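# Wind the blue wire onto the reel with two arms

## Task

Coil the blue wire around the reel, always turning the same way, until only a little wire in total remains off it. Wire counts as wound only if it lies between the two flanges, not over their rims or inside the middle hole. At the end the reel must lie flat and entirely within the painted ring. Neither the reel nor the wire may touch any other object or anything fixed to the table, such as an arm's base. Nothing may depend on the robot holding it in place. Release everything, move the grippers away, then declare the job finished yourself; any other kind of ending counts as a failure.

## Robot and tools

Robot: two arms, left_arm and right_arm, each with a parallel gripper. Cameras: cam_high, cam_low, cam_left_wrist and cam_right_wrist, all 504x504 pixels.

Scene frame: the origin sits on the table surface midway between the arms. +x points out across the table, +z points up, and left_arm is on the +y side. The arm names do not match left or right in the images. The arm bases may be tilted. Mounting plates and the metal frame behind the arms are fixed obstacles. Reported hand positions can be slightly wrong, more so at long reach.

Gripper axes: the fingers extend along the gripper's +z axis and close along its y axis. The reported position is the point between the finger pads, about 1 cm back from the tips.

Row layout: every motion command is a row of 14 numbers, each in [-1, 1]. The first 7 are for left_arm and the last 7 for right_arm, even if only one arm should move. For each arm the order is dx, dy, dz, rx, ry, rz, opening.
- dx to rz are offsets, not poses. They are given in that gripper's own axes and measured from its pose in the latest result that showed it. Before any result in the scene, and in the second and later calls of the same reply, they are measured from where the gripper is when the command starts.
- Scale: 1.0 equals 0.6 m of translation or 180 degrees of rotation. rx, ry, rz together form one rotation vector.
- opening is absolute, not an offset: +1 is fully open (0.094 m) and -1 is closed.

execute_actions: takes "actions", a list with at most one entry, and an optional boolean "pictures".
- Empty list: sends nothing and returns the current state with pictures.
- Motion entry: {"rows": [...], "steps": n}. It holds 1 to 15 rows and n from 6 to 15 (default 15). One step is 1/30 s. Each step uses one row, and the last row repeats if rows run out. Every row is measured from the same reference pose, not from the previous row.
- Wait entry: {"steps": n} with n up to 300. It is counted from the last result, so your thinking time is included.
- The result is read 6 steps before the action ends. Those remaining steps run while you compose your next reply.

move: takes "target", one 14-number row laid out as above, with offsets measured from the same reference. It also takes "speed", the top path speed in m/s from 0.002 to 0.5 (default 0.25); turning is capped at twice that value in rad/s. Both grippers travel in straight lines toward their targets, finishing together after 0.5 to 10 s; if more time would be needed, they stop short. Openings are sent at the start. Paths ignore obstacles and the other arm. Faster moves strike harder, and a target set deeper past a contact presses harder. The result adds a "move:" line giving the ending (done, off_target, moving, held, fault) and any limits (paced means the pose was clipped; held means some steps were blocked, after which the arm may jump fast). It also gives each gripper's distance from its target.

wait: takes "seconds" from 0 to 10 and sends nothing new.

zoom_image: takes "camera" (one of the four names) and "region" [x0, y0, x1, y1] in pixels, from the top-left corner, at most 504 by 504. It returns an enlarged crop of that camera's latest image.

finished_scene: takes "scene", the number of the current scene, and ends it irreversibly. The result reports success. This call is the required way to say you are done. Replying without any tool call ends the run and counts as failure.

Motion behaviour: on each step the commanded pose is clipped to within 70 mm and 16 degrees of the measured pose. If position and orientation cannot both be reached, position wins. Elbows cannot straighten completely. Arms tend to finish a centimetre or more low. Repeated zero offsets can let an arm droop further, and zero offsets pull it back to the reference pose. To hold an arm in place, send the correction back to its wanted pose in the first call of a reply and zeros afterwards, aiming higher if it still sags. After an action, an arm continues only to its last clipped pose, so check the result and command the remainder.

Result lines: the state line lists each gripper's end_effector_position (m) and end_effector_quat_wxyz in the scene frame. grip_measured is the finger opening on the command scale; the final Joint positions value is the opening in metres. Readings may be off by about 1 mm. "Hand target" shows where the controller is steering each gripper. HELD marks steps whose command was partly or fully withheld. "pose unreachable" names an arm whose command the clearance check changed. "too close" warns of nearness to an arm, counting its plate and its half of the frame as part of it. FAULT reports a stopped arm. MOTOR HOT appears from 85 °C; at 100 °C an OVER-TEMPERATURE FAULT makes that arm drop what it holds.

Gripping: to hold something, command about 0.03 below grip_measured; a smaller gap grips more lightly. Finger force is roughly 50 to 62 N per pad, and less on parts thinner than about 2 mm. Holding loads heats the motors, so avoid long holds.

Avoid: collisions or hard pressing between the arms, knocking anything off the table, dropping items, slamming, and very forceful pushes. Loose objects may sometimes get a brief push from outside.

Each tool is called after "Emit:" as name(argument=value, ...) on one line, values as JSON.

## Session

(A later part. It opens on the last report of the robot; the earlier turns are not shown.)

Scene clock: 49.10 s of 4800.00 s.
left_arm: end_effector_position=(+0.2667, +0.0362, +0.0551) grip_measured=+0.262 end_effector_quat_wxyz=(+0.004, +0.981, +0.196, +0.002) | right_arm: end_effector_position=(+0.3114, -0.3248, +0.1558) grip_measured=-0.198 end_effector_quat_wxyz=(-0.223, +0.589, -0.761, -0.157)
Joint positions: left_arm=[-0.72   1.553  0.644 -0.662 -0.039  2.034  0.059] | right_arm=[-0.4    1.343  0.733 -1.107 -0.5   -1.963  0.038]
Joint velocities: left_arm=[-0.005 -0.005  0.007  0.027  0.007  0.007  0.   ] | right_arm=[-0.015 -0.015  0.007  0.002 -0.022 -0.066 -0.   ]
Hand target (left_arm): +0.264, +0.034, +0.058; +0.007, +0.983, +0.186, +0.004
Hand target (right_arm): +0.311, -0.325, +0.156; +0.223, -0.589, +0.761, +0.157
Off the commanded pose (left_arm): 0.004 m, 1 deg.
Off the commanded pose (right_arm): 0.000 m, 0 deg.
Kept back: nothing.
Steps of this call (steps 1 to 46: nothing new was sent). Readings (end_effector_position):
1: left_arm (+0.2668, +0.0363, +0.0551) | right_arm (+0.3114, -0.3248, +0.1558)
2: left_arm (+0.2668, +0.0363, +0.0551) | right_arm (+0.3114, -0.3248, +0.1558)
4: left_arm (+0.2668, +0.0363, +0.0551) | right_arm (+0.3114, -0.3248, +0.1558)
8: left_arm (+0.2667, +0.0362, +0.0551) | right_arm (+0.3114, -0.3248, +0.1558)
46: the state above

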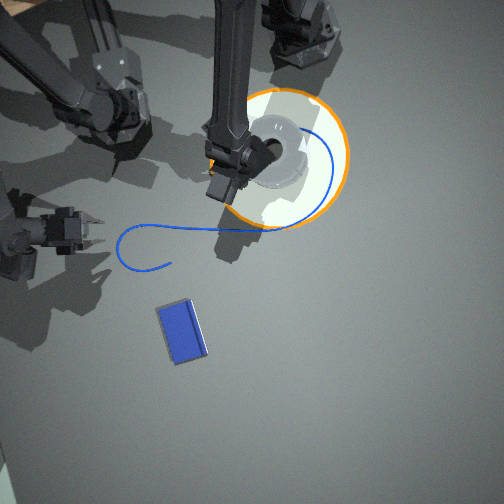

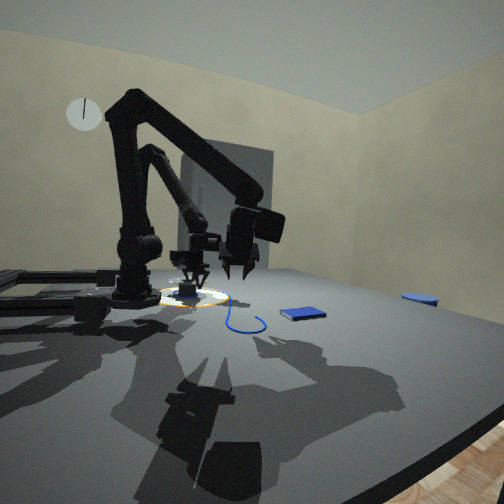

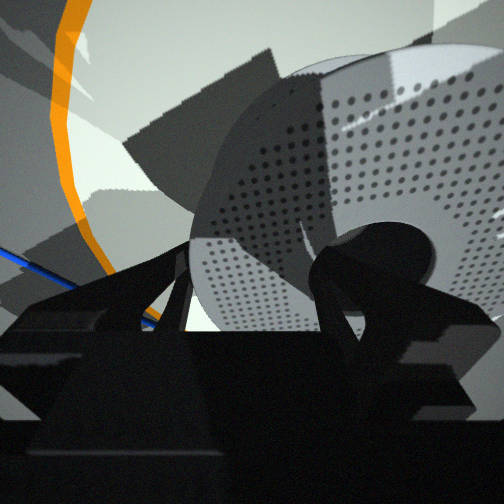

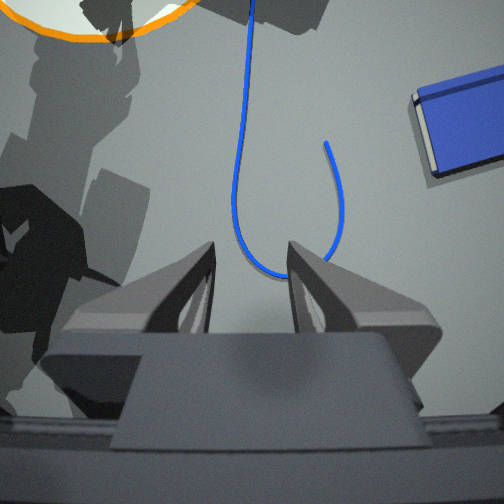

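Emit:
execute_actions(actions=[{"rows":[[0,0,0,0,0,0,0.2,0,0,0,0,0,0,-0.2],[0,0,0,0,0,0,0.15,0,0,0,0,0,0,-0.2],[0,0,0,0,0,0,0.115,0,0,0,0,0,0,-0.2]],"steps":6}])

Emit:
execute_actions(actions=[{"rows":[[0.004,0,0.001,0,0.002,-0.022,0.115,0,0,0,0,0,0,-0.2],[0.008,0,0.001,0,0.002,-0.044,0.115,0,0,0,0,0,0,-0.2],[0.013,-0.001,0.001,0,0.002,-0.067,0.115,0,0,0,0,0,0,-0.2],[0.020,-0.002,0.001,0,0.002,-0.086,0.115,0,0,0,0,0,0,-0.2],[0.024,-0.003,0.001,0,0.002,-0.1,0.115,0,0,0,0,0,0,-0.2],[0.028,-0.004,0.001,0,0.002,-0.114,0.115,0,0,0,0,0,0,-0.2],[0.031,-0.006,0.001,0,0.002,-0.128,0.115,0,0,0,0,0,0,-0.2],[0.035,-0.007,0.001,0,0.002,-0.142,0.115,0,0,0,0,0,0,-0.2],[0.039,-0.009,0.001,0,0.002,-0.156,0.115,0,0,0,0,0,0,-0.2],[0.042,-0.010,0.001,0,0.002,-0.169,0.115,0,0,0,0,0,0,-0.2],[0.046,-0.012,0.001,0,0.002,-0.183,0.115,0,0,0,0,0,0,-0.2],[0.049,-0.014,0.001,0,0.002,-0.197,0.115,0,0,0,0,0,0,-0.2],[0.053,-0.017,0.001,0,0.002,-0.211,0.115,0,0,0,0,0,0,-0.2],[0.056,-0.019,0.001,0,0.002,-0.225,0.115,0,0,0,0,0,0,-0.2],[0.059,-0.022,0.001,0,0.002,-0.239,0.115,0,0,0,0,0,0,-0.2]],"steps":15}])

Emit:
execute_actions(actions=[{"rows":[[0.020,-0.002,0.002,-0.001,0.002,-0.086,0.115,0,0,0,0,0,0,-0.2],[0.024,-0.003,0.002,-0.001,0.002,-0.1,0.115,0,0,0,0,0,0,-0.2],[0.028,-0.004,0.002,-0.001,0.002,-0.114,0.115,0,0,0,0,0,0,-0.2],[0.031,-0.006,0.002,-0.001,0.002,-0.128,0.115,0,0,0,0,0,0,-0.2],[0.035,-0.007,0.002,-0.001,0.002,-0.142,0.115,0,0,0,0,0,0,-0.2],[0.039,-0.009,0.002,-0.001,0.002,-0.156,0.115,0,0,0,0,0,0,-0.2],[0.042,-0.010,0.002,-0.001,0.002,-0.169,0.115,0,0,0,0,0,0,-0.2],[0.046,-0.012,0.002,-0.001,0.002,-0.183,0.115,0,0,0,0,0,0,-0.2],[0.049,-0.014,0.002,-0.001,0.002,-0.197,0.115,0,0,0,0,0,0,-0.2],[0.053,-0.017,0.002,-0.001,0.002,-0.211,0.115,0,0,0,0,0,0,-0.2],[0.056,-0.019,0.002,-0.001,0.002,-0.225,0.115,0,0,0,0,0,0,-0.2],[0.059,-0.022,0.002,-0.001,0.002,-0.239,0.115,0,0,0,0,0,0,-0.2],[0.062,-0.024,0.002,-0.001,0.002,-0.253,0.115,0,0,0,0,0,0,-0.2],[0.065,-0.027,0.002,-0.001,0.002,-0.267,0.115,0,0,0,0,0,0,-0.2],[0.068,-0.030,0.002,-0.001,0.002,-0.281,0.115,0,0,0,0,0,0,-0.2]],"steps":15}])

Emit:
execute_actions(actions=[{"rows":[[0.020,-0.002,0.003,-0.001,0.003,-0.086,0.115,0,0,0,0,0,0,-0.2],[0.024,-0.003,0.003,-0.001,0.003,-0.1,0.115,0,0,0,0,0,0,-0.2],[0.028,-0.004,0.003,-0.001,0.003,-0.114,0.115,0,0,0,0,0,0,-0.2],[0.031,-0.006,0.003,-0.001,0.003,-0.128,0.115,0,0,0,0,0,0,-0.2],[0.035,-0.007,0.003,-0.001,0.003,-0.142,0.115,0,0,0,0,0,0,-0.2],[0.039,-0.009,0.003,-0.001,0.003,-0.156,0.115,0,0,0,0,0,0,-0.2],[0.042,-0.010,0.003,-0.001,0.003,-0.169,0.115,0,0,0,0,0,0,-0.2],[0.046,-0.012,0.003,-0.001,0.003,-0.183,0.115,0,0,0,0,0,0,-0.2],[0.049,-0.014,0.003,-0.001,0.003,-0.197,0.115,0,0,0,0,0,0,-0.2],[0.053,-0.017,0.003,-0.001,0.003,-0.211,0.115,0,0,0,0,0,0,-0.2],[0.056,-0.019,0.003,-0.001,0.003,-0.225,0.115,0,0,0,0,0,0,-0.2],[0.059,-0.022,0.003,-0.001,0.003,-0.239,0.115,0,0,0,0,0,0,-0.2],[0.062,-0.024,0.003,-0.001,0.003,-0.253,0.115,0,0,0,0,0,0,-0.2],[0.065,-0.027,0.003,-0.001,0.003,-0.267,0.115,0,0,0,0,0,0,-0.2],[0.068,-0.030,0.003,-0.001,0.003,-0.281,0.115,0,0,0,0,0,0,-0.2]],"steps":15}], pictures=true)

Emit:
execute_actions(actions=[{"rows":[[0.020,-0.002,0.003,-0.003,0.002,-0.086,0.115,0,0,0,0,0,0,-0.2],[0.024,-0.003,0.003,-0.003,0.002,-0.1,0.115,0,0,0,0,0,0,-0.2],[0.028,-0.004,0.003,-0.003,0.002,-0.114,0.115,0,0,0,0,0,0,-0.2],[0.031,-0.006,0.003,-0.003,0.002,-0.128,0.115,0,0,0,0,0,0,-0.2],[0.035,-0.007,0.003,-0.003,0.002,-0.142,0.115,0,0,0,0,0,0,-0.2],[0.039,-0.009,0.003,-0.003,0.002,-0.156,0.115,0,0,0,0,0,0,-0.2],[0.042,-0.010,0.003,-0.003,0.002,-0.169,0.115,0,0,0,0,0,0,-0.2],[0.046,-0.012,0.003,-0.003,0.002,-0.183,0.115,0,0,0,0,0,0,-0.2],[0.049,-0.014,0.003,-0.003,0.002,-0.197,0.115,0,0,0,0,0,0,-0.2],[0.053,-0.017,0.003,-0.003,0.002,-0.211,0.115,0,0,0,0,0,0,-0.2],[0.056,-0.019,0.003,-0.003,0.002,-0.225,0.115,0,0,0,0,0,0,-0.2],[0.059,-0.022,0.003,-0.003,0.002,-0.239,0.115,0,0,0,0,0,0,-0.2],[0.062,-0.024,0.003,-0.003,0.002,-0.253,0.115,0,0,0,0,0,0,-0.2],[0.065,-0.027,0.003,-0.003,0.002,-0.267,0.115,0,0,0,0,0,0,-0.2],[0.068,-0.030,0.003,-0.003,0.002,-0.281,0.115,0,0,0,0,0,0,-0.2]],"steps":15}])

Emit:
execute_actions(actions=[{"rows":[[0.020,-0.002,0.004,-0.005,-0.001,-0.086,0.115,0,0,0,0,0,0,-0.2],[0.024,-0.003,0.004,-0.005,-0.001,-0.1,0.115,0,0,0,0,0,0,-0.2],[0.028,-0.004,0.004,-0.005,-0.001,-0.114,0.115,0,0,0,0,0,0,-0.2],[0.031,-0.006,0.004,-0.005,-0.001,-0.128,0.115,0,0,0,0,0,0,-0.2],[0.035,-0.007,0.004,-0.005,-0.001,-0.142,0.115,0,0,0,0,0,0,-0.2],[0.039,-0.009,0.004,-0.005,-0.001,-0.156,0.115,0,0,0,0,0,0,-0.2],[0.042,-0.010,0.004,-0.005,-0.001,-0.169,0.115,0,0,0,0,0,0,-0.2],[0.046,-0.012,0.004,-0.005,-0.001,-0.183,0.115,0,0,0,0,0,0,-0.2],[0.049,-0.014,0.004,-0.005,-0.001,-0.197,0.115,0,0,0,0,0,0,-0.2],[0.053,-0.017,0.004,-0.005,-0.001,-0.211,0.115,0,0,0,0,0,0,-0.2],[0.056,-0.019,0.004,-0.005,-0.001,-0.225,0.115,0,0,0,0,0,0,-0.2],[0.059,-0.022,0.004,-0.005,-0.001,-0.239,0.115,0,0,0,0,0,0,-0.2],[0.062,-0.024,0.004,-0.005,-0.001,-0.253,0.115,0,0,0,0,0,0,-0.2],[0.065,-0.027,0.004,-0.005,-0.001,-0.267,0.115,0,0,0,0,0,0,-0.2],[0.068,-0.030,0.004,-0.005,-0.001,-0.281,0.115,0,0,0,0,0,0,-0.2]],"steps":15}])

Emit:
execute_actions(actions=[{"rows":[[0.020,0.002,0.005,-0.003,-0.005,-0.086,0.115,0,0,0,0,0,0,-0.2],[0.024,0.001,0.005,-0.003,-0.005,-0.1,0.115,0,0,0,0,0,0,-0.2],[0.028,0.000,0.005,-0.003,-0.005,-0.114,0.115,0,0,0,0,0,0,-0.2],[0.031,-0.002,0.005,-0.003,-0.005,-0.128,0.115,0,0,0,0,0,0,-0.2],[0.035,-0.003,0.005,-0.003,-0.005,-0.142,0.115,0,0,0,0,0,0,-0.2],[0.039,-0.005,0.005,-0.003,-0.005,-0.156,0.115,0,0,0,0,0,0,-0.2],[0.042,-0.006,0.005,-0.003,-0.005,-0.169,0.115,0,0,0,0,0,0,-0.2],[0.046,-0.008,0.005,-0.003,-0.005,-0.183,0.115,0,0,0,0,0,0,-0.2],[0.049,-0.010,0.005,-0.003,-0.005,-0.197,0.115,0,0,0,0,0,0,-0.2],[0.053,-0.013,0.005,-0.003,-0.005,-0.211,0.115,0,0,0,0,0,0,-0.2],[0.056,-0.015,0.005,-0.003,-0.005,-0.225,0.115,0,0,0,0,0,0,-0.2],[0.059,-0.018,0.005,-0.003,-0.005,-0.239,0.115,0,0,0,0,0,0,-0.2],[0.061,-0.020,0.005,-0.003,-0.005,-0.251,0.115,0,0,0,0,0,0,-0.2],[0.062,-0.021,0.005,-0.003,-0.005,-0.26,0.115,0,0,0,0,0,0,-0.2],[0.063,-0.022,0.005,-0.003,-0.005,-0.265,0.115,0,0,0,0,0,0,-0.2]],"steps":15}], pictures=true)

Emit:
execute_actions(actions=[{"rows":[[0,0,0,0,0.001,-0.01,0.4,0,0,0,0,0,0,-0.2],[-0.005,-0.003,-0.001,0.001,0.003,0.03,0.7,0,0,0,0,0,0,-0.2],[-0.012,-0.007,-0.002,0.002,0.004,0.06,0.95,0,0,0,0,0,0,-0.2],[-0.018,-0.013,-0.003,0.003,0.006,0.083,0.95,0,0,0,0,0,0,-0.2],[-0.020,-0.018,-0.004,0.004,0.007,0.1,0.95,0,0,0,0,0,0,-0.2],[-0.024,-0.022,-0.005,0.005,0.007,0.114,0.95,0,0,0,0,0,0,-0.2],[-0.026,-0.027,-0.006,0.006,0.007,0.128,0.95,0,0,0,0,0,0,-0.2],[-0.029,-0.031,-0.007,0.007,0.007,0.142,0.95,0,0,0,0,0,0,-0.2],[-0.033,-0.036,-0.008,0.008,0.007,0.156,0.95,0,0,0,0,0,0,-0.2],[-0.035,-0.040,-0.009,0.009,0.007,0.169,0.95,0,0,0,0,0,0,-0.2],[-0.039,-0.042,-0.009,0.009,0.007,0.183,0.95,0,0,0,0,0,0,-0.2],[-0.042,-0.044,-0.009,0.009,0.007,0.197,0.95,0,0,0,0,0,0,-0.2],[-0.046,-0.047,-0.009,0.009,0.007,0.211,0.95,0,0,0,0,0,0,-0.2],[-0.049,-0.049,-0.009,0.009,0.007,0.225,0.95,0,0,0,0,0,0,-0.2],[-0.052,-0.052,-0.009,0.009,0.007,0.239,0.95,0,0,0,0,0,0,-0.2]],"steps":15}])

Emit:
execute_actions(actions=[{"rows":[[-0.035,-0.028,-0.009,0.01,-0.002,0.086,0.95,0,0,0,0,0,0,-0.2],[-0.039,-0.029,-0.009,0.01,-0.002,0.1,0.95,0,0,0,0,0,0,-0.2],[-0.043,-0.030,-0.009,0.01,-0.002,0.114,0.95,0,0,0,0,0,0,-0.2],[-0.046,-0.032,-0.009,0.01,-0.002,0.128,0.95,0,0,0,0,0,0,-0.2],[-0.050,-0.033,-0.009,0.01,-0.002,0.142,0.95,0,0,0,0,0,0,-0.2],[-0.054,-0.035,-0.009,0.01,-0.002,0.156,0.95,0,0,0,0,0,0,-0.2],[-0.057,-0.036,-0.009,0.01,-0.002,0.169,0.95,0,0,0,0,0,0,-0.2],[-0.061,-0.038,-0.009,0.01,-0.002,0.183,0.95,0,0,0,0,0,0,-0.2],[-0.064,-0.040,-0.009,0.01,-0.002,0.197,0.95,0,0,0,0,0,0,-0.2],[-0.068,-0.043,-0.009,0.01,-0.002,0.211,0.95,0,0,0,0,0,0,-0.2],[-0.071,-0.045,-0.009,0.01,-0.002,0.225,0.95,0,0,0,0,0,0,-0.2],[-0.074,-0.048,-0.009,0.01,-0.002,0.239,0.95,0,0,0,0,0,0,-0.2],[-0.077,-0.050,-0.009,0.01,-0.002,0.253,0.95,0,0,0,0,0,0,-0.2],[-0.080,-0.053,-0.009,0.01,-0.002,0.267,0.95,0,0,0,0,0,0,-0.2],[-0.083,-0.056,-0.009,0.01,-0.002,0.281,0.95,0,0,0,0,0,0,-0.2]],"steps":15}], pictures=true)

Emit:
execute_actions(actions=[{"rows":[[-0.046,-0.010,-0.008,0.004,-0.008,0.086,0.95,0,0,0,0,0,0,-0.2],[-0.050,-0.011,-0.008,0.004,-0.008,0.1,0.95,0,0,0,0,0,0,-0.2],[-0.054,-0.012,-0.008,0.004,-0.008,0.114,0.95,0,0,0,0,0,0,-0.2],[-0.057,-0.014,-0.008,0.004,-0.008,0.128,0.95,0,0,0,0,0,0,-0.2],[-0.061,-0.015,-0.008,0.004,-0.008,0.142,0.95,0,0,0,0,0,0,-0.2],[-0.065,-0.017,-0.008,0.004,-0.008,0.156,0.95,0,0,0,0,0,0,-0.2],[-0.068,-0.018,-0.008,0.004,-0.008,0.169,0.95,0,0,0,0,0,0,-0.2],[-0.072,-0.020,-0.008,0.004,-0.008,0.183,0.95,0,0,0,0,0,0,-0.2],[-0.075,-0.022,-0.008,0.004,-0.008,0.197,0.95,0,0,0,0,0,0,-0.2],[-0.079,-0.025,-0.008,0.004,-0.008,0.211,0.95,0,0,0,0,0,0,-0.2],[-0.082,-0.027,-0.008,0.004,-0.008,0.225,0.95,0,0,0,0,0,0,-0.2],[-0.085,-0.030,-0.008,0.004,-0.008,0.239,0.95,0,0,0,0,0,0,-0.2],[-0.088,-0.032,-0.008,0.004,-0.008,0.253,0.95,0,0,0,0,0,0,-0.2],[-0.091,-0.035,-0.008,0.004,-0.008,0.267,0.95,0,0,0,0,0,0,-0.2],[-0.094,-0.038,-0.008,0.004,-0.008,0.281,0.95,0,0,0,0,0,0,-0.2]],"steps":15}])

Emit:
execute_actions(actions=[{"rows":[[-0.047,0.008,-0.008,-0.002,-0.009,0.086,0.95,0,0,0,0,0,0,-0.2],[-0.051,0.007,-0.008,-0.002,-0.009,0.1,0.95,0,0,0,0,0,0,-0.2],[-0.055,0.006,-0.008,-0.002,-0.009,0.114,0.95,0,0,0,0,0,0,-0.2],[-0.058,0.004,-0.008,-0.002,-0.009,0.128,0.95,0,0,0,0,0,0,-0.2],[-0.062,0.003,-0.008,-0.002,-0.009,0.142,0.95,0,0,0,0,0,0,-0.2],[-0.066,0.001,-0.008,-0.002,-0.009,0.156,0.95,0,0,0,0,0,0,-0.2],[-0.069,0.000,-0.008,-0.002,-0.009,0.169,0.95,0,0,0,0,0,0,-0.2],[-0.073,-0.002,-0.008,-0.002,-0.009,0.183,0.95,0,0,0,0,0,0,-0.2],[-0.076,-0.004,-0.008,-0.002,-0.009,0.197,0.95,0,0,0,0,0,0,-0.2],[-0.080,-0.007,-0.008,-0.002,-0.009,0.211,0.95,0,0,0,0,0,0,-0.2],[-0.083,-0.009,-0.008,-0.002,-0.009,0.225,0.95,0,0,0,0,0,0,-0.2],[-0.086,-0.012,-0.008,-0.002,-0.009,0.239,0.95,0,0,0,0,0,0,-0.2],[-0.089,-0.014,-0.008,-0.002,-0.009,0.253,0.95,0,0,0,0,0,0,-0.2],[-0.092,-0.017,-0.008,-0.002,-0.009,0.267,0.95,0,0,0,0,0,0,-0.2],[-0.095,-0.020,-0.008,-0.002,-0.009,0.281,0.95,0,0,0,0,0,0,-0.2]],"steps":15}])

Emit:
execute_actions(actions=[{"rows":[[-0.038,0.023,-0.009,-0.006,-0.006,0.086,0.95,0,0,0,0,0,0,-0.2],[-0.042,0.022,-0.009,-0.006,-0.006,0.1,0.95,0,0,0,0,0,0,-0.2],[-0.046,0.021,-0.009,-0.006,-0.006,0.114,0.95,0,0,0,0,0,0,-0.2],[-0.049,0.019,-0.009,-0.006,-0.006,0.128,0.95,0,0,0,0,0,0,-0.2],[-0.053,0.018,-0.009,-0.006,-0.006,0.142,0.95,0,0,0,0,0,0,-0.2],[-0.057,0.016,-0.009,-0.006,-0.006,0.156,0.95,0,0,0,0,0,0,-0.2],[-0.060,0.015,-0.009,-0.006,-0.006,0.169,0.95,0,0,0,0,0,0,-0.2],[-0.064,0.013,-0.009,-0.006,-0.006,0.183,0.95,0,0,0,0,0,0,-0.2],[-0.067,0.011,-0.009,-0.006,-0.006,0.197,0.95,0,0,0,0,0,0,-0.2],[-0.071,0.008,-0.009,-0.006,-0.006,0.211,0.95,0,0,0,0,0,0,-0.2],[-0.074,0.006,-0.009,-0.006,-0.006,0.225,0.95,0,0,0,0,0,0,-0.2],[-0.077,0.003,-0.009,-0.006,-0.006,0.239,0.95,0,0,0,0,0,0,-0.2],[-0.080,0.001,-0.009,-0.006,-0.006,0.253,0.95,0,0,0,0,0,0,-0.2],[-0.083,-0.002,-0.009,-0.006,-0.006,0.267,0.95,0,0,0,0,0,0,-0.2],[-0.086,-0.005,-0.009,-0.006,-0.006,0.281,0.95,0,0,0,0,0,0,-0.2]],"steps":15}])

Emit:
execute_actions(actions=[{"rows":[[-0.022,0.023,-0.008,-0.008,-0.001,0.086,0.95,0,0,0,0,0,0,-0.2],[-0.026,0.020,-0.008,-0.007,-0.001,0.1,0.95,0,0,0,0,0,0,-0.2],[-0.029,0.016,-0.007,-0.007,-0.001,0.114,0.95,0,0,0,0,0,0,-0.2],[-0.032,0.012,-0.007,-0.006,-0.001,0.128,0.95,0,0,0,0,0,0,-0.2],[-0.036,0.008,-0.006,-0.005,-0.001,0.142,0.95,0,0,0,0,0,0,-0.2],[-0.040,0.004,-0.005,-0.004,-0.001,0.156,0.95,0,0,0,0,0,0,-0.2],[-0.043,0.000,-0.005,-0.003,-0.001,0.169,0.95,0,0,0,0,0,0,-0.2],[-0.046,-0.004,-0.004,-0.002,-0.001,0.183,0.9,0,0,0,0,0,0,-0.2],[-0.049,-0.008,-0.003,-0.001,-0.001,0.194,0.8,0,0,0,0,0,0,-0.2],[-0.053,-0.011,-0.003,0,-0.001,0.2,0.7,0,0,0,0,0,0,-0.2],[-0.054,-0.013,-0.002,0,-0.001,0.2,0.6,0,0,0,0,0,0,-0.2],[-0.054,-0.013,-0.002,0,-0.001,0.2,0.5,0,0,0,0,0,0,-0.2],[-0.054,-0.013,-0.002,0,-0.001,0.2,0.41,0,0,0,0,0,0,-0.2],[-0.054,-0.013,-0.002,0,-0.001,0.2,0.33,0,0,0,0,0,0,-0.2],[-0.054,-0.013,-0.002,0,-0.001,0.2,0.26,0,0,0,0,0,0,-0.2]],"steps":15}], pictures=true)

Scene clock: 54.00 s of 4800.00 s.
left_arm: end_effector_position=(+0.2667, +0.0362, +0.0551) grip_measured=+0.262 end_effector_quat_wxyz=(+0.004, +0.981, +0.196, +0.002) | right_arm: end_effector_position=(+0.3114, -0.3248, +0.1558) grip_measured=-0.198 end_effector_quat_wxyz=(-0.223, +0.589, -0.761, -0.157)
Joint positions: left_arm=[-0.72   1.553  0.644 -0.662 -0.039  2.034  0.059] | right_arm=[-0.4    1.343  0.733 -1.107 -0.5   -1.963  0.038]
Joint velocities: left_arm=[-0.015  0.005 -0.007 -0.007  0.051 -0.051  0.   ] | right_arm=[-0.015  0.005 -0.002 -0.022  0.022  0.022  0.   ]
Kept back: the last 6 steps of this action.
Steps of this call (steps 1 to 90: nothing new was sent; then 1.90 s passed at rest). Readings (end_effector_position):
1: left_arm (+0.2667, +0.0362, +0.0551) | right_arm (+0.3114, -0.3248, +0.1558)
2: left_arm (+0.2667, +0.0362, +0.0551) | right_arm (+0.3114, -0.3248, +0.1558)
4: left_arm (+0.2667, +0.0362, +0.0551) | right_arm (+0.3114, -0.3248, +0.1558)
8: left_arm (+0.2667, +0.0362, +0.0551) | right_arm (+0.3114, -0.3248, +0.1558)
90: the state above

Scene clock: 54.50 s of 4800.00 s.
left_arm: end_effector_position=(+0.2750, +0.0466, +0.0546) grip_measured=+0.137 end_effector_quat_wxyz=(+0.003, +0.943, +0.333, +0.002) | right_arm: end_effector_position=(+0.3114, -0.3248, +0.1558) grip_measured=-0.198 end_effector_quat_wxyz=(-0.223, +0.589, -0.761, -0.157)
Joint positions: left_arm=[-0.679  1.553  0.644 -0.662 -0.04   1.792  0.053] | right_arm=[-0.4    1.343  0.733 -1.107 -0.5   -1.963  0.038]
Joint velocities: left_arm=[ 0.259 -0.005 -0.002  0.002  0.007 -0.96   0.   ] | right_arm=[-0.005 -0.005 -0.007  0.002  0.007  0.007  0.001]
Off your previous action's commanded pose (left_arm): 0.000 m, 0 deg at its last step (step 6 of this call).
Off your previous action's commanded pose (right_arm): 0.000 m, 0 deg at its last step (step 6 of this call).
Steps of this call (steps 1 to 6: the last 6 steps of your previous action; steps 7 to 15: the first 9 steps of this action, its rows measured from where the robot was after step 6). Readings (end_effector_position):
6: left_arm (+0.2668, +0.0363, +0.0551) | right_arm (+0.3114, -0.3248, +0.1558)
7: left_arm (+0.2670, +0.0365, +0.0551) | right_arm (+0.3114, -0.3248, +0.1558)
8: left_arm (+0.2670, +0.0366, +0.0551) | right_arm (+0.3114, -0.3248, +0.1558)
10: left_arm (+0.2676, +0.0373, +0.0551) | right_arm (+0.3114, -0.3248, +0.1558)
14: left_arm (+0.2733, +0.0444, +0.0547) | right_arm (+0.3114, -0.3248, +0.1558)
15: the state above

Scene clock: 55.00 s of 4800.00 s.
left_arm: end_effector_position=(+0.2962, +0.0758, +0.0548) grip_measured=+0.137 end_effector_quat_wxyz=(+0.004, +0.789, +0.615, +0.000) | right_arm: end_effector_position=(+0.3114, -0.3248, +0.1558) grip_measured=-0.198 end_effector_quat_wxyz=(-0.223, +0.589, -0.761, -0.157)
Joint positions: left_arm=[-0.565  1.548  0.645 -0.662 -0.038  1.261  0.053] | right_arm=[-0.4    1.343  0.733 -1.107 -0.5   -1.963  0.038]
Joint velocities: left_arm=[ 0.21  -0.024 -0.027  0.007  0.022 -1.048 -0.   ] | right_arm=[-0.005 -0.005 -0.007  0.012 -0.051 -0.007 -0.001]
Off your previous action's commanded pose (left_arm): 0.011 m, 13 deg at its last step (step 6 of this call).
Off your previous action's commanded pose (right_arm): 0.000 m, 0 deg at its last step (step 6 of this call).
Steps of this call (steps 1 to 6: the last 6 steps of your previous action; steps 7 to 15: the first 9 steps of this action, its rows measured from where the robot was after step 6). Readings (end_effector_position):
6: left_arm (+0.2842, +0.0578, +0.0545) | right_arm (+0.3114, -0.3248, +0.1558)
7: left_arm (+0.2857, +0.0596, +0.0547) | right_arm (+0.3114, -0.3248, +0.1558)
8: left_arm (+0.2871, +0.0616, +0.0548) | right_arm (+0.3114, -0.3248, +0.1558)
10: left_arm (+0.2900, +0.0658, +0.0548) | right_arm (+0.3114, -0.3248, +0.1558)
14: left_arm (+0.2953, +0.0737, +0.0549) | right_arm (+0.3114, -0.3248, +0.1558)
15: the state above

Scene clock: 55.50 s of 4800.00 s.
left_arm: end_effector_position=(+0.2936, +0.1095, +0.0546) grip_measured=+0.137 end_effector_quat_wxyz=(+0.001, +0.545, +0.838, -0.001) | right_arm: end_effector_position=(+0.3114, -0.3248, +0.1558) grip_measured=-0.198 end_effector_quat_wxyz=(-0.223, +0.589, -0.761, -0.157)
Joint positions: left_arm=[-0.474  1.506  0.597 -0.659 -0.038  0.687  0.053] | right_arm=[-0.4    1.343  0.733 -1.107 -0.5   -1.963  0.038]
Joint velocities: left_arm=[ 0.132 -0.132 -0.159  0.007  0.022 -1.121  0.001] | right_arm=[ 0.015 -0.015 -0.007  0.017  0.007  0.051  0.   ]
Off your previous action's commanded pose (left_arm): 0.011 m, 13 deg at its last step (step 6 of this call).
Off your previous action's commanded pose (right_arm): 0.000 m, 0 deg at its last step (step 6 of this call).
Steps of this call (steps 1 to 6: the last 6 steps of your previous action; steps 7 to 15: the first 9 steps of this action, its rows measured from where the robot was after step 6). Readings (end_effector_position):
6: left_arm (+0.2971, +0.0904, +0.0547) | right_arm (+0.3114, -0.3248, +0.1558)
7: left_arm (+0.2970, +0.0928, +0.0547) | right_arm (+0.3114, -0.3248, +0.1558)
8: left_arm (+0.2971, +0.0950, +0.0547) | right_arm (+0.3114, -0.3248, +0.1558)
10: left_arm (+0.2972, +0.0990, +0.0547) | right_arm (+0.3114, -0.3248, +0.1558)
14: left_arm (+0.2946, +0.1074, +0.0546) | right_arm (+0.3114, -0.3248, +0.1558)
15: the state above

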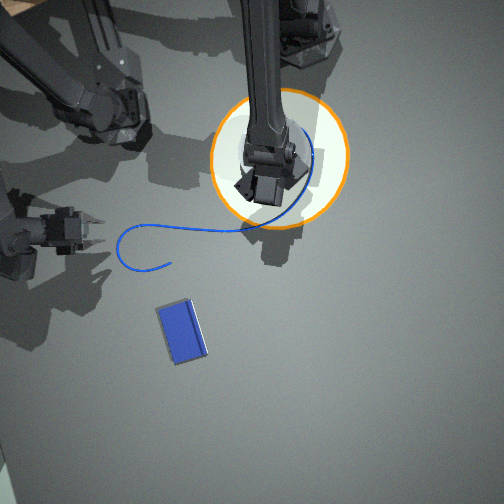

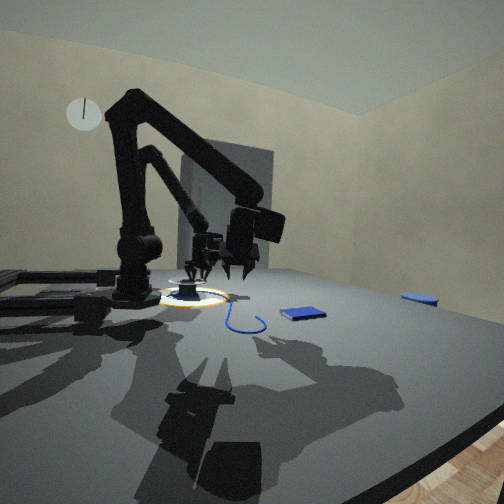

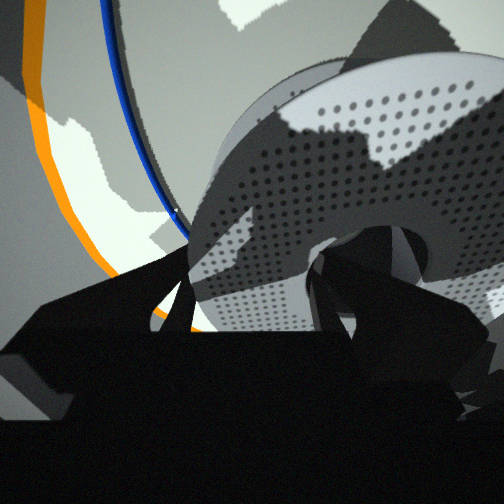

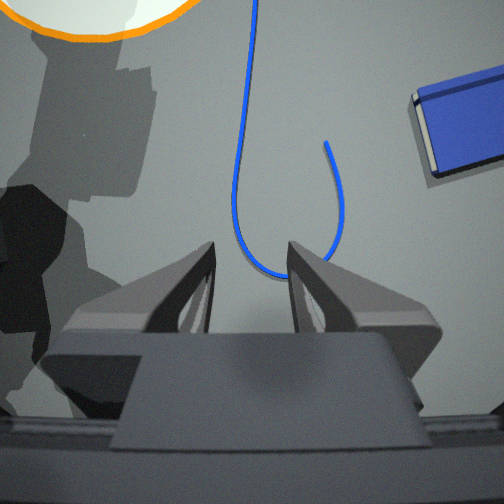

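Scene clock: 56.00 s of 4800.00 s.
left_arm: end_effector_position=(+0.2676, +0.1313, +0.0544) grip_measured=+0.137 end_effector_quat_wxyz=(-0.001, +0.250, +0.968, -0.004) | right_arm: end_effector_position=(+0.3114, -0.3248, +0.1558) grip_measured=-0.198 end_effector_quat_wxyz=(-0.223, +0.589, -0.761, -0.157)
Joint positions: left_arm=[-0.442  1.429  0.511 -0.651 -0.034  0.072  0.053] | right_arm=[-0.4    1.343  0.733 -1.107 -0.5   -1.963  0.038]
Joint velocities: left_arm=[ 0.005 -0.171 -0.168  0.007  0.007 -1.253 -0.001] | right_arm=[ 0.005 -0.005  0.012  0.012 -0.037  0.007 -0.001]
Off your previous action's commanded pose (left_arm): 0.012 m, 13 deg at its last step (step 6 of this call).
Off your previous action's commanded pose (right_arm): 0.000 m, 0 deg at its last step (step 6 of this call).
Steps of this call (steps 1 to 6: the last 6 steps of your previous action; steps 7 to 15: the first 9 steps of this action, its rows measured from where the robot was after step 6). Readings (end_effector_position):
6: left_arm (+0.2852, +0.1217, +0.0546) | right_arm (+0.3114, -0.3248, +0.1558)
7: left_arm (+0.2835, +0.1233, +0.0545) | right_arm (+0.3114, -0.3248, +0.1558)
8: left_arm (+0.2818, +0.1246, +0.0546) | right_arm (+0.3114, -0.3248, +0.1558)
10: left_arm (+0.2779, +0.1265, +0.0545) | right_arm (+0.3114, -0.3248, +0.1558)
14: left_arm (+0.2697, +0.1303, +0.0544) | right_arm (+0.3114, -0.3248, +0.1558)
15: the state above

Scene clock: 56.50 s of 4800.00 s.
left_arm: end_effector_position=(+0.2358, +0.1373, +0.0542) grip_measured=+0.137 end_effector_quat_wxyz=(-0.003, -0.076, +0.997, -0.007) | right_arm: end_effector_position=(+0.3114, -0.3248, +0.1558) grip_measured=-0.198 end_effector_quat_wxyz=(-0.223, +0.589, -0.761, -0.157)
Joint positions: left_arm=[-0.47   1.348  0.428 -0.648 -0.026 -0.613  0.053] | right_arm=[-0.4    1.343  0.733 -1.107 -0.5   -1.963  0.038]
Joint velocities: left_arm=[-0.21  -0.142 -0.134  0.012 -0.051 -1.37   0.   ] | right_arm=[-0.015  0.005 -0.002 -0.017  0.022  0.022 -0.001]
Off your previous action's commanded pose (left_arm): 0.010 m, 13 deg at its last step (step 6 of this call).
Off your previous action's commanded pose (right_arm): 0.000 m, 0 deg at its last step (step 6 of this call).
Steps of this call (steps 1 to 6: the last 6 steps of your previous action; steps 7 to 15: the first 9 steps of this action, its rows measured from where the robot was after step 6). Readings (end_effector_position):
6: left_arm (+0.2543, +0.1368, +0.0543) | right_arm (+0.3114, -0.3248, +0.1558)
7: left_arm (+0.2524, +0.1374, +0.0543) | right_arm (+0.3114, -0.3248, +0.1558)
8: left_arm (+0.2505, +0.1382, +0.0542) | right_arm (+0.3114, -0.3248, +0.1558)
10: left_arm (+0.2467, +0.1391, +0.0542) | right_arm (+0.3114, -0.3248, +0.1558)
14: left_arm (+0.2381, +0.1379, +0.0542) | right_arm (+0.3114, -0.3248, +0.1558)
15: the state above

Scene clock: 57.00 s of 4800.00 s.
left_arm: end_effector_position=(+0.2097, +0.1160, +0.0543) grip_measured=+0.137 end_effector_quat_wxyz=(-0.005, -0.377, +0.926, -0.011) | right_arm: end_effector_position=(+0.3114, -0.3248, +0.1558) grip_measured=-0.198 end_effector_quat_wxyz=(-0.223, +0.589, -0.761, -0.157)
Joint positions: left_arm=[-0.603  1.313  0.392 -0.64  -0.02  -1.367  0.053] | right_arm=[-0.4    1.343  0.733 -1.107 -0.5   -1.963  0.038]
Joint velocities: left_arm=[-0.337 -0.005 -0.002  0.007  0.022 -1.458 -0.   ] | right_arm=[-0.015  0.005  0.012 -0.007 -0.037  0.037 -0.   ]
Off your previous action's commanded pose (left_arm): 0.013 m, 14 deg at its last step (step 6 of this call); orientation clipped at that step.
Off your previous action's commanded pose (right_arm): 0.000 m, 0 deg at its last step (step 6 of this call).
Steps of this call (steps 1 to 6: the last 6 steps of your previous action; steps 7 to 15: the first 9 steps of this action, its rows measured from where the robot was after step 6). Readings (end_effector_position):
6: left_arm (+0.2233, +0.1303, +0.0544) | right_arm (+0.3114, -0.3248, +0.1558)
7: left_arm (+0.2216, +0.1287, +0.0544) | right_arm (+0.3114, -0.3248, +0.1558)
8: left_arm (+0.2203, +0.1273, +0.0542) | right_arm (+0.3114, -0.3248, +0.1558)
10: left_arm (+0.2172, +0.1246, +0.0542) | right_arm (+0.3114, -0.3248, +0.1558)
14: left_arm (+0.2112, +0.1180, +0.0543) | right_arm (+0.3114, -0.3248, +0.1558)
15: the state above

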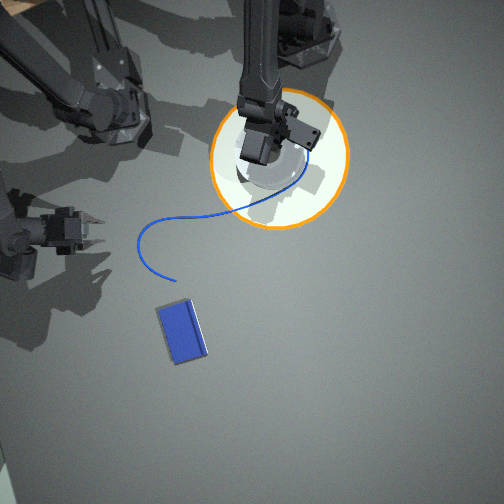

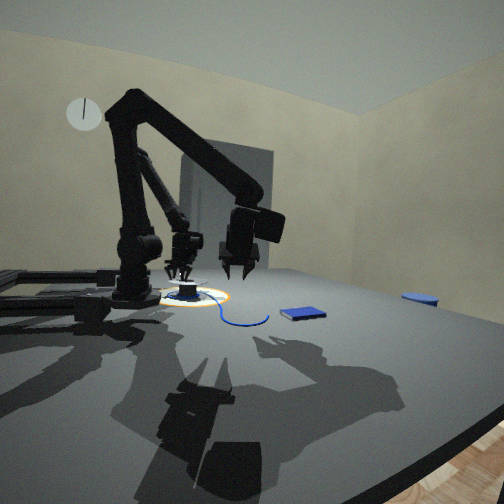

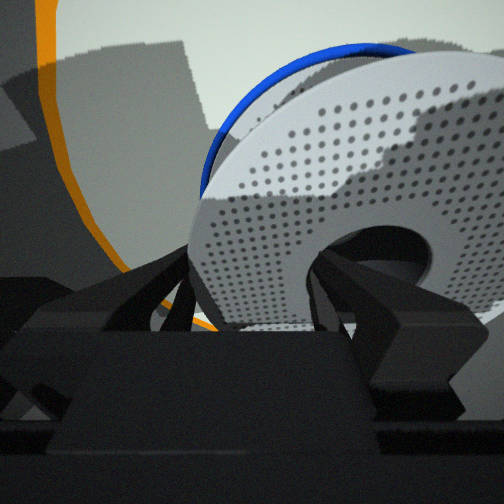

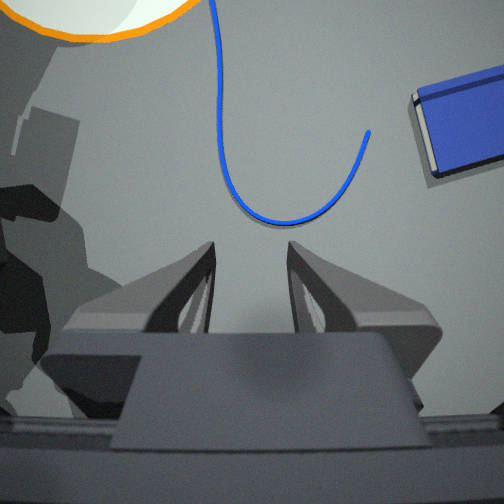

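Scene clock: 57.50 s of 4800.00 s.
left_arm: end_effector_position=(+0.2090, +0.1149, +0.0543) grip_measured=+0.948 end_effector_quat_wxyz=(-0.006, -0.364, +0.931, -0.012) | right_arm: end_effector_position=(+0.3114, -0.3248, +0.1558) grip_measured=-0.198 end_effector_quat_wxyz=(-0.223, +0.589, -0.761, -0.157)
Joint positions: left_arm=[-0.607  1.313  0.392 -0.64  -0.018 -1.344  0.092] | right_arm=[-0.4    1.343  0.733 -1.107 -0.5   -1.963  0.038]
Joint velocities: left_arm=[ 0.269  0.015  0.002  0.002  0.007  1.429 -0.   ] | right_arm=[ 0.005 -0.005 -0.007 -0.027  0.066 -0.022 -0.   ]
Off your previous action's commanded pose (left_arm): 0.008 m, 13 deg at its last step (step 6 of this call).
Off your previous action's commanded pose (right_arm): 0.000 m, 0 deg at its last step (step 6 of this call).
Steps of this call (steps 1 to 6: the last 6 steps of your previous action; steps 7 to 15: the first 9 steps of this action, its rows measured from where the robot was after step 6). Readings (end_effector_position):
6: left_arm (+0.2014, +0.1039, +0.0549) | right_arm (+0.3114, -0.3248, +0.1558)
7: left_arm (+0.2006, +0.1030, +0.0550) | right_arm (+0.3114, -0.3248, +0.1558)
8: left_arm (+0.2007, +0.1030, +0.0550) | right_arm (+0.3114, -0.3248, +0.1558)
10: left_arm (+0.2021, +0.1049, +0.0549) | right_arm (+0.3114, -0.3248, +0.1558)
14: left_arm (+0.2079, +0.1131, +0.0545) | right_arm (+0.3114, -0.3248, +0.1558)
15: the state above

Scene clock: 58.00 s of 4800.00 s.
left_arm: end_effector_position=(+0.2389, +0.1260, +0.0542) grip_measured=+0.948 end_effector_quat_wxyz=(-0.000, -0.046, +0.999, -0.009) | right_arm: end_effector_position=(+0.3114, -0.3248, +0.1558) grip_measured=-0.198 end_effector_quat_wxyz=(-0.223, +0.589, -0.761, -0.157)
Joint positions: left_arm=[-0.506  1.367  0.444 -0.64  -0.026 -0.589  0.092] | right_arm=[-0.4    1.343  0.733 -1.107 -0.5   -1.963  0.038]
Joint velocities: left_arm=[ 0.151  0.161  0.154  0.017  0.037  1.473 -0.002] | right_arm=[ 0.005 -0.015  0.017  0.002 -0.007 -0.022 -0.001]
Off your previous action's commanded pose (left_arm): 0.027 m, 13 deg at its last step (step 6 of this call).
Off your previous action's commanded pose (right_arm): 0.000 m, 0 deg at its last step (step 6 of this call).
Steps of this call (steps 1 to 6: the last 6 steps of your previous action; steps 7 to 15: the first 9 steps of this action, its rows measured from where the robot was after step 6). Readings (end_effector_position):
6: left_arm (+0.2195, +0.1213, +0.0541) | right_arm (+0.3114, -0.3248, +0.1558)
7: left_arm (+0.2221, +0.1225, +0.0541) | right_arm (+0.3114, -0.3248, +0.1558)
8: left_arm (+0.2244, +0.1235, +0.0542) | right_arm (+0.3114, -0.3248, +0.1558)
10: left_arm (+0.2283, +0.1244, +0.0543) | right_arm (+0.3114, -0.3248, +0.1558)
14: left_arm (+0.2365, +0.1258, +0.0542) | right_arm (+0.3114, -0.3248, +0.1558)
15: the state above

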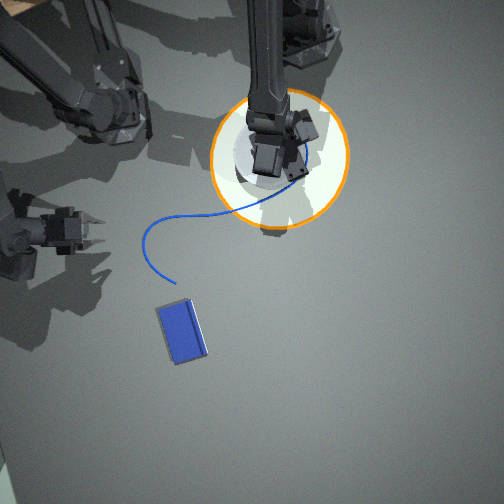

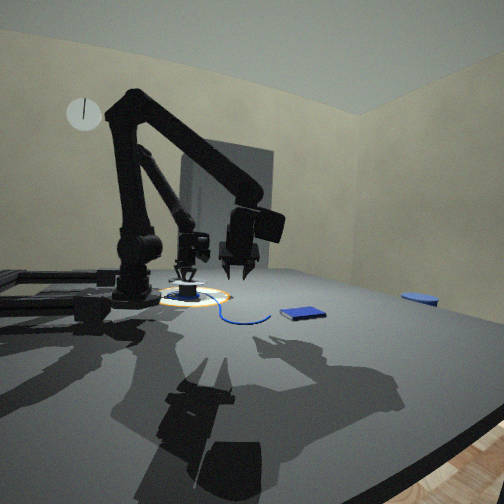

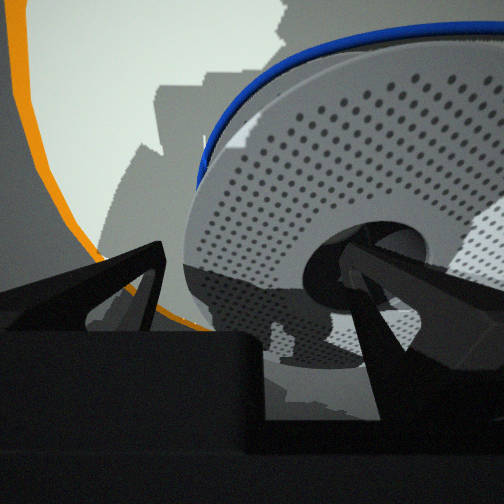

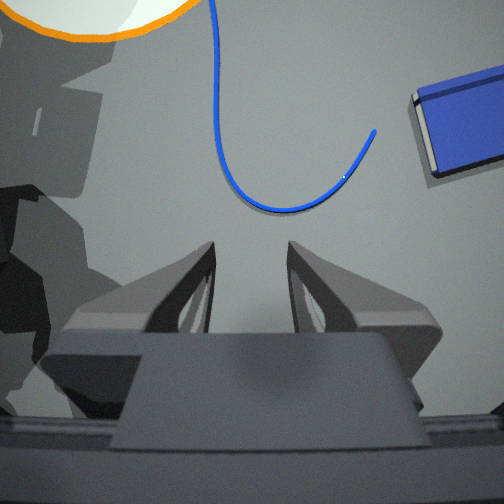

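Scene clock: 58.50 s of 4800.00 s.
left_arm: end_effector_position=(+0.2748, +0.1141, +0.0547) grip_measured=+0.948 end_effector_quat_wxyz=(+0.005, +0.285, +0.959, -0.008) | right_arm: end_effector_position=(+0.3114, -0.3248, +0.1558) grip_measured=-0.198 end_effector_quat_wxyz=(-0.223, +0.589, -0.761, -0.157)
Joint positions: left_arm=[-0.483  1.455  0.539 -0.64  -0.027  0.103  0.092] | right_arm=[-0.4    1.343  0.733 -1.107 -0.5   -1.963  0.038]
Joint velocities: left_arm=[-0.005  0.181  0.164 -0.002 -0.022  1.223 -0.   ] | right_arm=[ 0.005  0.005  0.002 -0.012  0.007 -0.066 -0.   ]
Off your previous action's commanded pose (left_arm): 0.026 m, 13 deg at its last step (step 6 of this call).
Off your previous action's commanded pose (right_arm): 0.000 m, 0 deg at its last step (step 6 of this call).
Steps of this call (steps 1 to 6: the last 6 steps of your previous action; steps 7 to 15: the first 9 steps of this action, its rows measured from where the robot was after step 6). Readings (end_effector_position):
6: left_arm (+0.2545, +0.1231, +0.0545) | right_arm (+0.3114, -0.3248, +0.1558)
7: left_arm (+0.2574, +0.1226, +0.0546) | right_arm (+0.3114, -0.3248, +0.1558)
8: left_arm (+0.2598, +0.1217, +0.0547) | right_arm (+0.3114, -0.3248, +0.1558)
10: left_arm (+0.2642, +0.1196, +0.0548) | right_arm (+0.3114, -0.3248, +0.1558)
14: left_arm (+0.2726, +0.1152, +0.0548) | right_arm (+0.3114, -0.3248, +0.1558)
15: the state above

Scene clock: 59.00 s of 4800.00 s.
left_arm: end_effector_position=(+0.3013, +0.0880, +0.0557) grip_measured=+0.948 end_effector_quat_wxyz=(+0.015, +0.579, +0.815, -0.006) | right_arm: end_effector_position=(+0.3114, -0.3248, +0.1558) grip_measured=-0.198 end_effector_quat_wxyz=(-0.223, +0.589, -0.761, -0.157)
Joint positions: left_arm=[-0.517  1.528  0.626 -0.64  -0.026  0.727  0.092] | right_arm=[-0.4    1.343  0.733 -1.107 -0.5   -1.963  0.038]
Joint velocities: left_arm=[-0.161  0.103  0.134 -0.002  0.022  1.121  0.   ] | right_arm=[-0.015 -0.015  0.002  0.017 -0.037  0.007 -0.   ]
Off your previous action's commanded pose (left_arm): 0.024 m, 13 deg at its last step (step 6 of this call).
Off your previous action's commanded pose (right_arm): 0.000 m, 0 deg at its last step (step 6 of this call).
Steps of this call (steps 1 to 6: the last 6 steps of your previous action; steps 7 to 15: the first 9 steps of this action, its rows measured from where the robot was after step 6). Readings (end_effector_position):
6: left_arm (+0.2882, +0.1062, +0.0548) | right_arm (+0.3114, -0.3248, +0.1558)
7: left_arm (+0.2904, +0.1051, +0.0549) | right_arm (+0.3114, -0.3248, +0.1558)
8: left_arm (+0.2925, +0.1036, +0.0550) | right_arm (+0.3114, -0.3248, +0.1558)
10: left_arm (+0.2958, +0.0995, +0.0553) | right_arm (+0.3114, -0.3248, +0.1558)
14: left_arm (+0.3004, +0.0903, +0.0557) | right_arm (+0.3114, -0.3248, +0.1558)
15: the state above

Scene clock: 59.50 s of 4800.00 s.
left_arm: end_effector_position=(+0.3025, +0.0513, +0.0577) grip_measured=+0.948 end_effector_quat_wxyz=(+0.024, +0.816, +0.577, +0.000) | right_arm: end_effector_position=(+0.3114, -0.3248, +0.1558) grip_measured=-0.198 end_effector_quat_wxyz=(-0.223, +0.589, -0.761, -0.157)
Joint positions: left_arm=[-0.61   1.564  0.674 -0.64  -0.025  1.31   0.092] | right_arm=[-0.4    1.343  0.733 -1.107 -0.5   -1.963  0.038]
Joint velocities: left_arm=[-0.181  0.024  0.051  0.007 -0.022  1.077 -0.   ] | right_arm=[-0.015  0.015 -0.012 -0.007  0.007 -0.037 -0.001]
Off your previous action's commanded pose (left_arm): 0.022 m, 12 deg at its last step (step 6 of this call).
Off your previous action's commanded pose (right_arm): 0.000 m, 0 deg at its last step (step 6 of this call).
Steps of this call (steps 1 to 6: the last 6 steps of your previous action; steps 7 to 15: the first 9 steps of this action, its rows measured from where the robot was after step 6). Readings (end_effector_position):
6: left_arm (+0.3047, +0.0736, +0.0558) | right_arm (+0.3114, -0.3248, +0.1558)
7: left_arm (+0.3049, +0.0713, +0.0558) | right_arm (+0.3114, -0.3248, +0.1558)
8: left_arm (+0.3049, +0.0687, +0.0561) | right_arm (+0.3114, -0.3248, +0.1558)
10: left_arm (+0.3047, +0.0633, +0.0568) | right_arm (+0.3114, -0.3248, +0.1558)
14: left_arm (+0.3030, +0.0535, +0.0577) | right_arm (+0.3114, -0.3248, +0.1558)
15: the state above

Scene clock: 60.00 s of 4800.00 s.
left_arm: end_effector_position=(+0.2818, +0.0220, +0.0584) grip_measured=+0.845 end_effector_quat_wxyz=(+0.023, +0.961, +0.274, +0.008) | right_arm: end_effector_position=(+0.3114, -0.3248, +0.1558) grip_measured=-0.198 end_effector_quat_wxyz=(-0.223, +0.589, -0.761, -0.157)
Joint positions: left_arm=[-0.718  1.57   0.677 -0.64  -0.028  1.877  0.087] | right_arm=[-0.4    1.343  0.733 -1.107 -0.5   -1.963  0.038]
Joint velocities: left_arm=[-0.19   0.005  0.002  0.007 -0.022  1.048 -0.085] | right_arm=[-0.015  0.015 -0.002  0.007 -0.022 -0.022 -0.001]
Off your previous action's commanded pose (left_arm): 0.021 m, 12 deg at its last step (step 6 of this call).
Off your previous action's commanded pose (right_arm): 0.000 m, 0 deg at its last step (step 6 of this call).
Steps of this call (steps 1 to 6: the last 6 steps of your previous action; steps 7 to 15: the first 9 steps of this action, its rows measured from where the robot was after step 6). Readings (end_effector_position):
6: left_arm (+0.2958, +0.0400, +0.0575) | right_arm (+0.3114, -0.3248, +0.1558)
7: left_arm (+0.2945, +0.0381, +0.0576) | right_arm (+0.3114, -0.3248, +0.1558)
8: left_arm (+0.2930, +0.0361, +0.0577) | right_arm (+0.3114, -0.3248, +0.1558)
10: left_arm (+0.2894, +0.0315, +0.0579) | right_arm (+0.3114, -0.3248, +0.1558)
14: left_arm (+0.2832, +0.0237, +0.0583) | right_arm (+0.3114, -0.3248, +0.1558)
15: the state above

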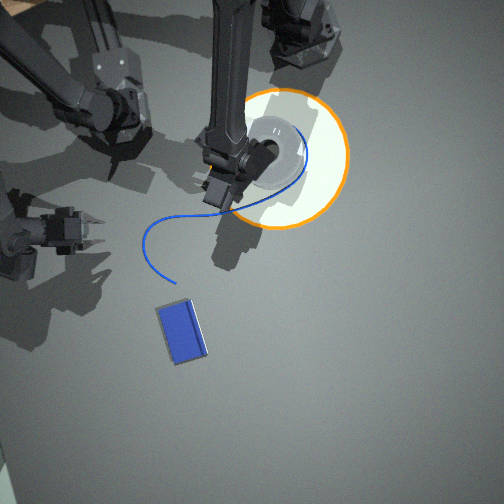

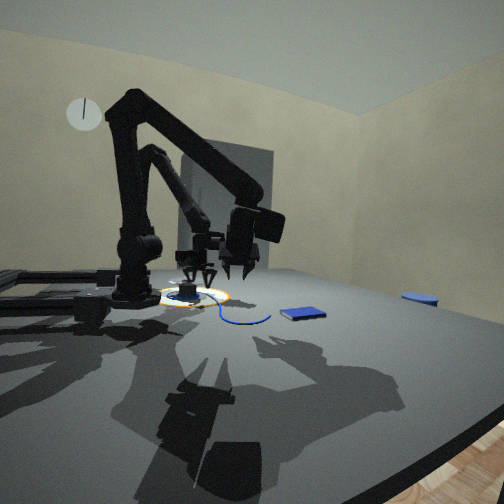

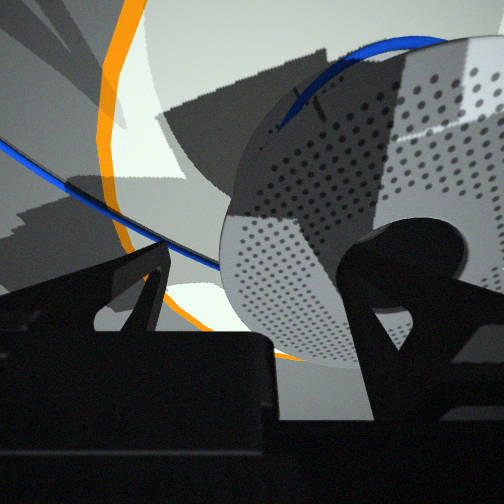

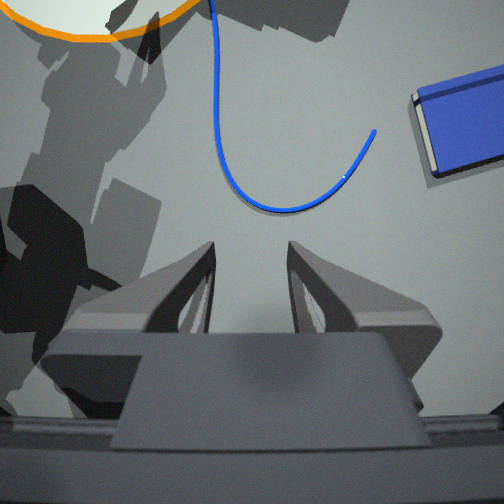

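Emit:
zoom_image(camera="cam_high", region=[120, 80, 360, 320])

Emit:
zoom_image(camera="cam_low", region=[140, 250, 260, 330])

Emit:
execute_actions(actions=[])

Region (120, 80, 360, 320) of cam_high's 504x504 image, scaled by 2.100, with more detail than that image has.

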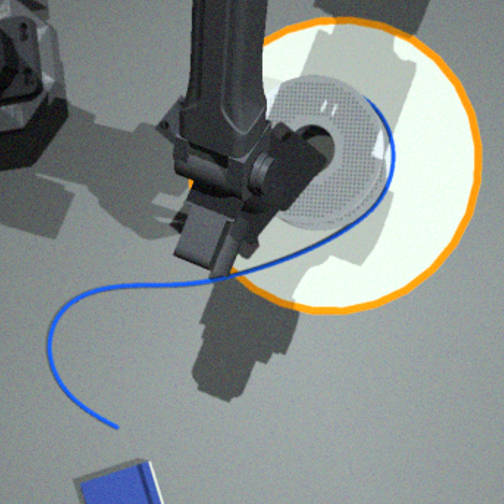

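Region (140, 250, 260, 330) of cam_low's 504x504 image, scaled by 4.200, with more detail than that image has.

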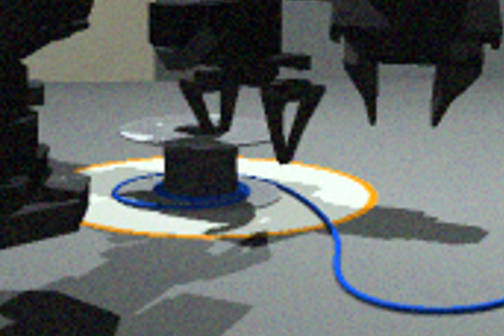

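Scene clock: 60.23 s of 4800.00 s.
left_arm: end_effector_position=(+0.2734, +0.0200, +0.0564) grip_measured=+0.271 end_effector_quat_wxyz=(+0.019, +0.980, +0.198, +0.007) | right_arm: end_effector_position=(+0.3114, -0.3248, +0.1558) grip_measured=-0.198 end_effector_quat_wxyz=(-0.223, +0.589, -0.761, -0.157)
Joint positions: left_arm=[-0.739  1.57   0.668 -0.64  -0.028  2.013  0.06 ] | right_arm=[-0.4    1.343  0.733 -1.107 -0.5   -1.963  0.038]
Joint velocities: left_arm=[ 0.005  0.005 -0.012  0.017 -0.037  0.271 -0.017] | right_arm=[ 0.005  0.005 -0.012 -0.017 -0.037 -0.007 -0.001]
Hand target (left_arm): +0.271, +0.018, +0.059; +0.022, +0.985, +0.169, +0.008
Hand target (right_arm): +0.311, -0.325, +0.156; +0.223, -0.589, +0.761, +0.157
Off the commanded pose (left_arm): 0.004 m, 3 deg.
Off the commanded pose (right_arm): 0.000 m, 0 deg.
Kept back: nothing.
Steps of this call (steps 1 to 6: the last 6 steps of your previous action; step 7: nothing new was sent). Readings (end_effector_position):
1: left_arm (+0.2802, +0.0209, +0.0583) | right_arm (+0.3114, -0.3248, +0.1558)
2: left_arm (+0.2784, +0.0198, +0.0581) | right_arm (+0.3114, -0.3248, +0.1558)
4: left_arm (+0.2753, +0.0193, +0.0572) | right_arm (+0.3114, -0.3248, +0.1558)
7: the state above

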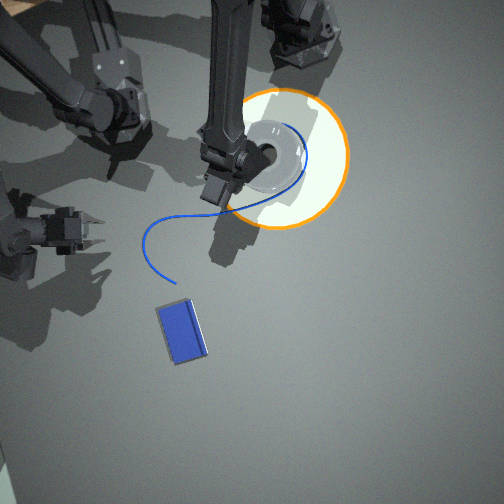

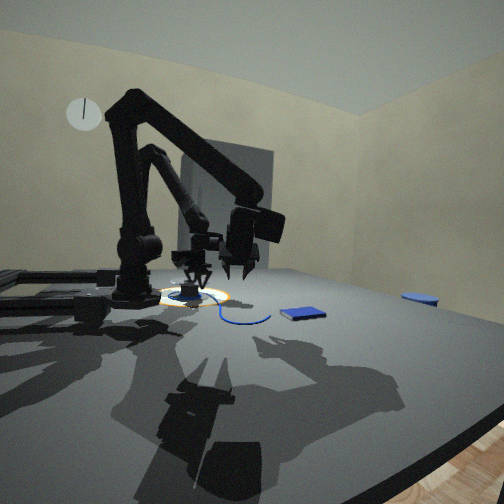

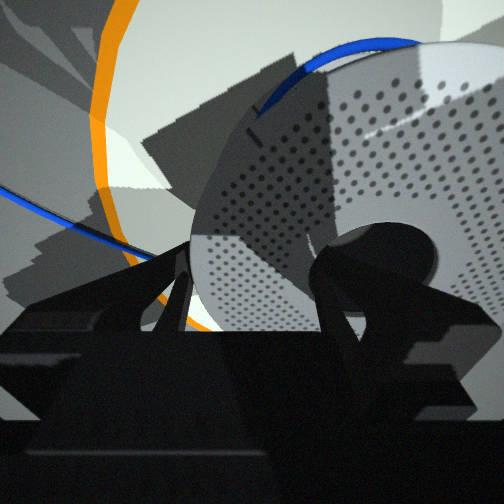

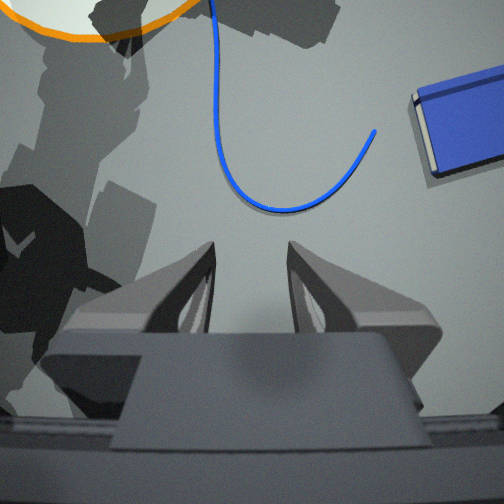

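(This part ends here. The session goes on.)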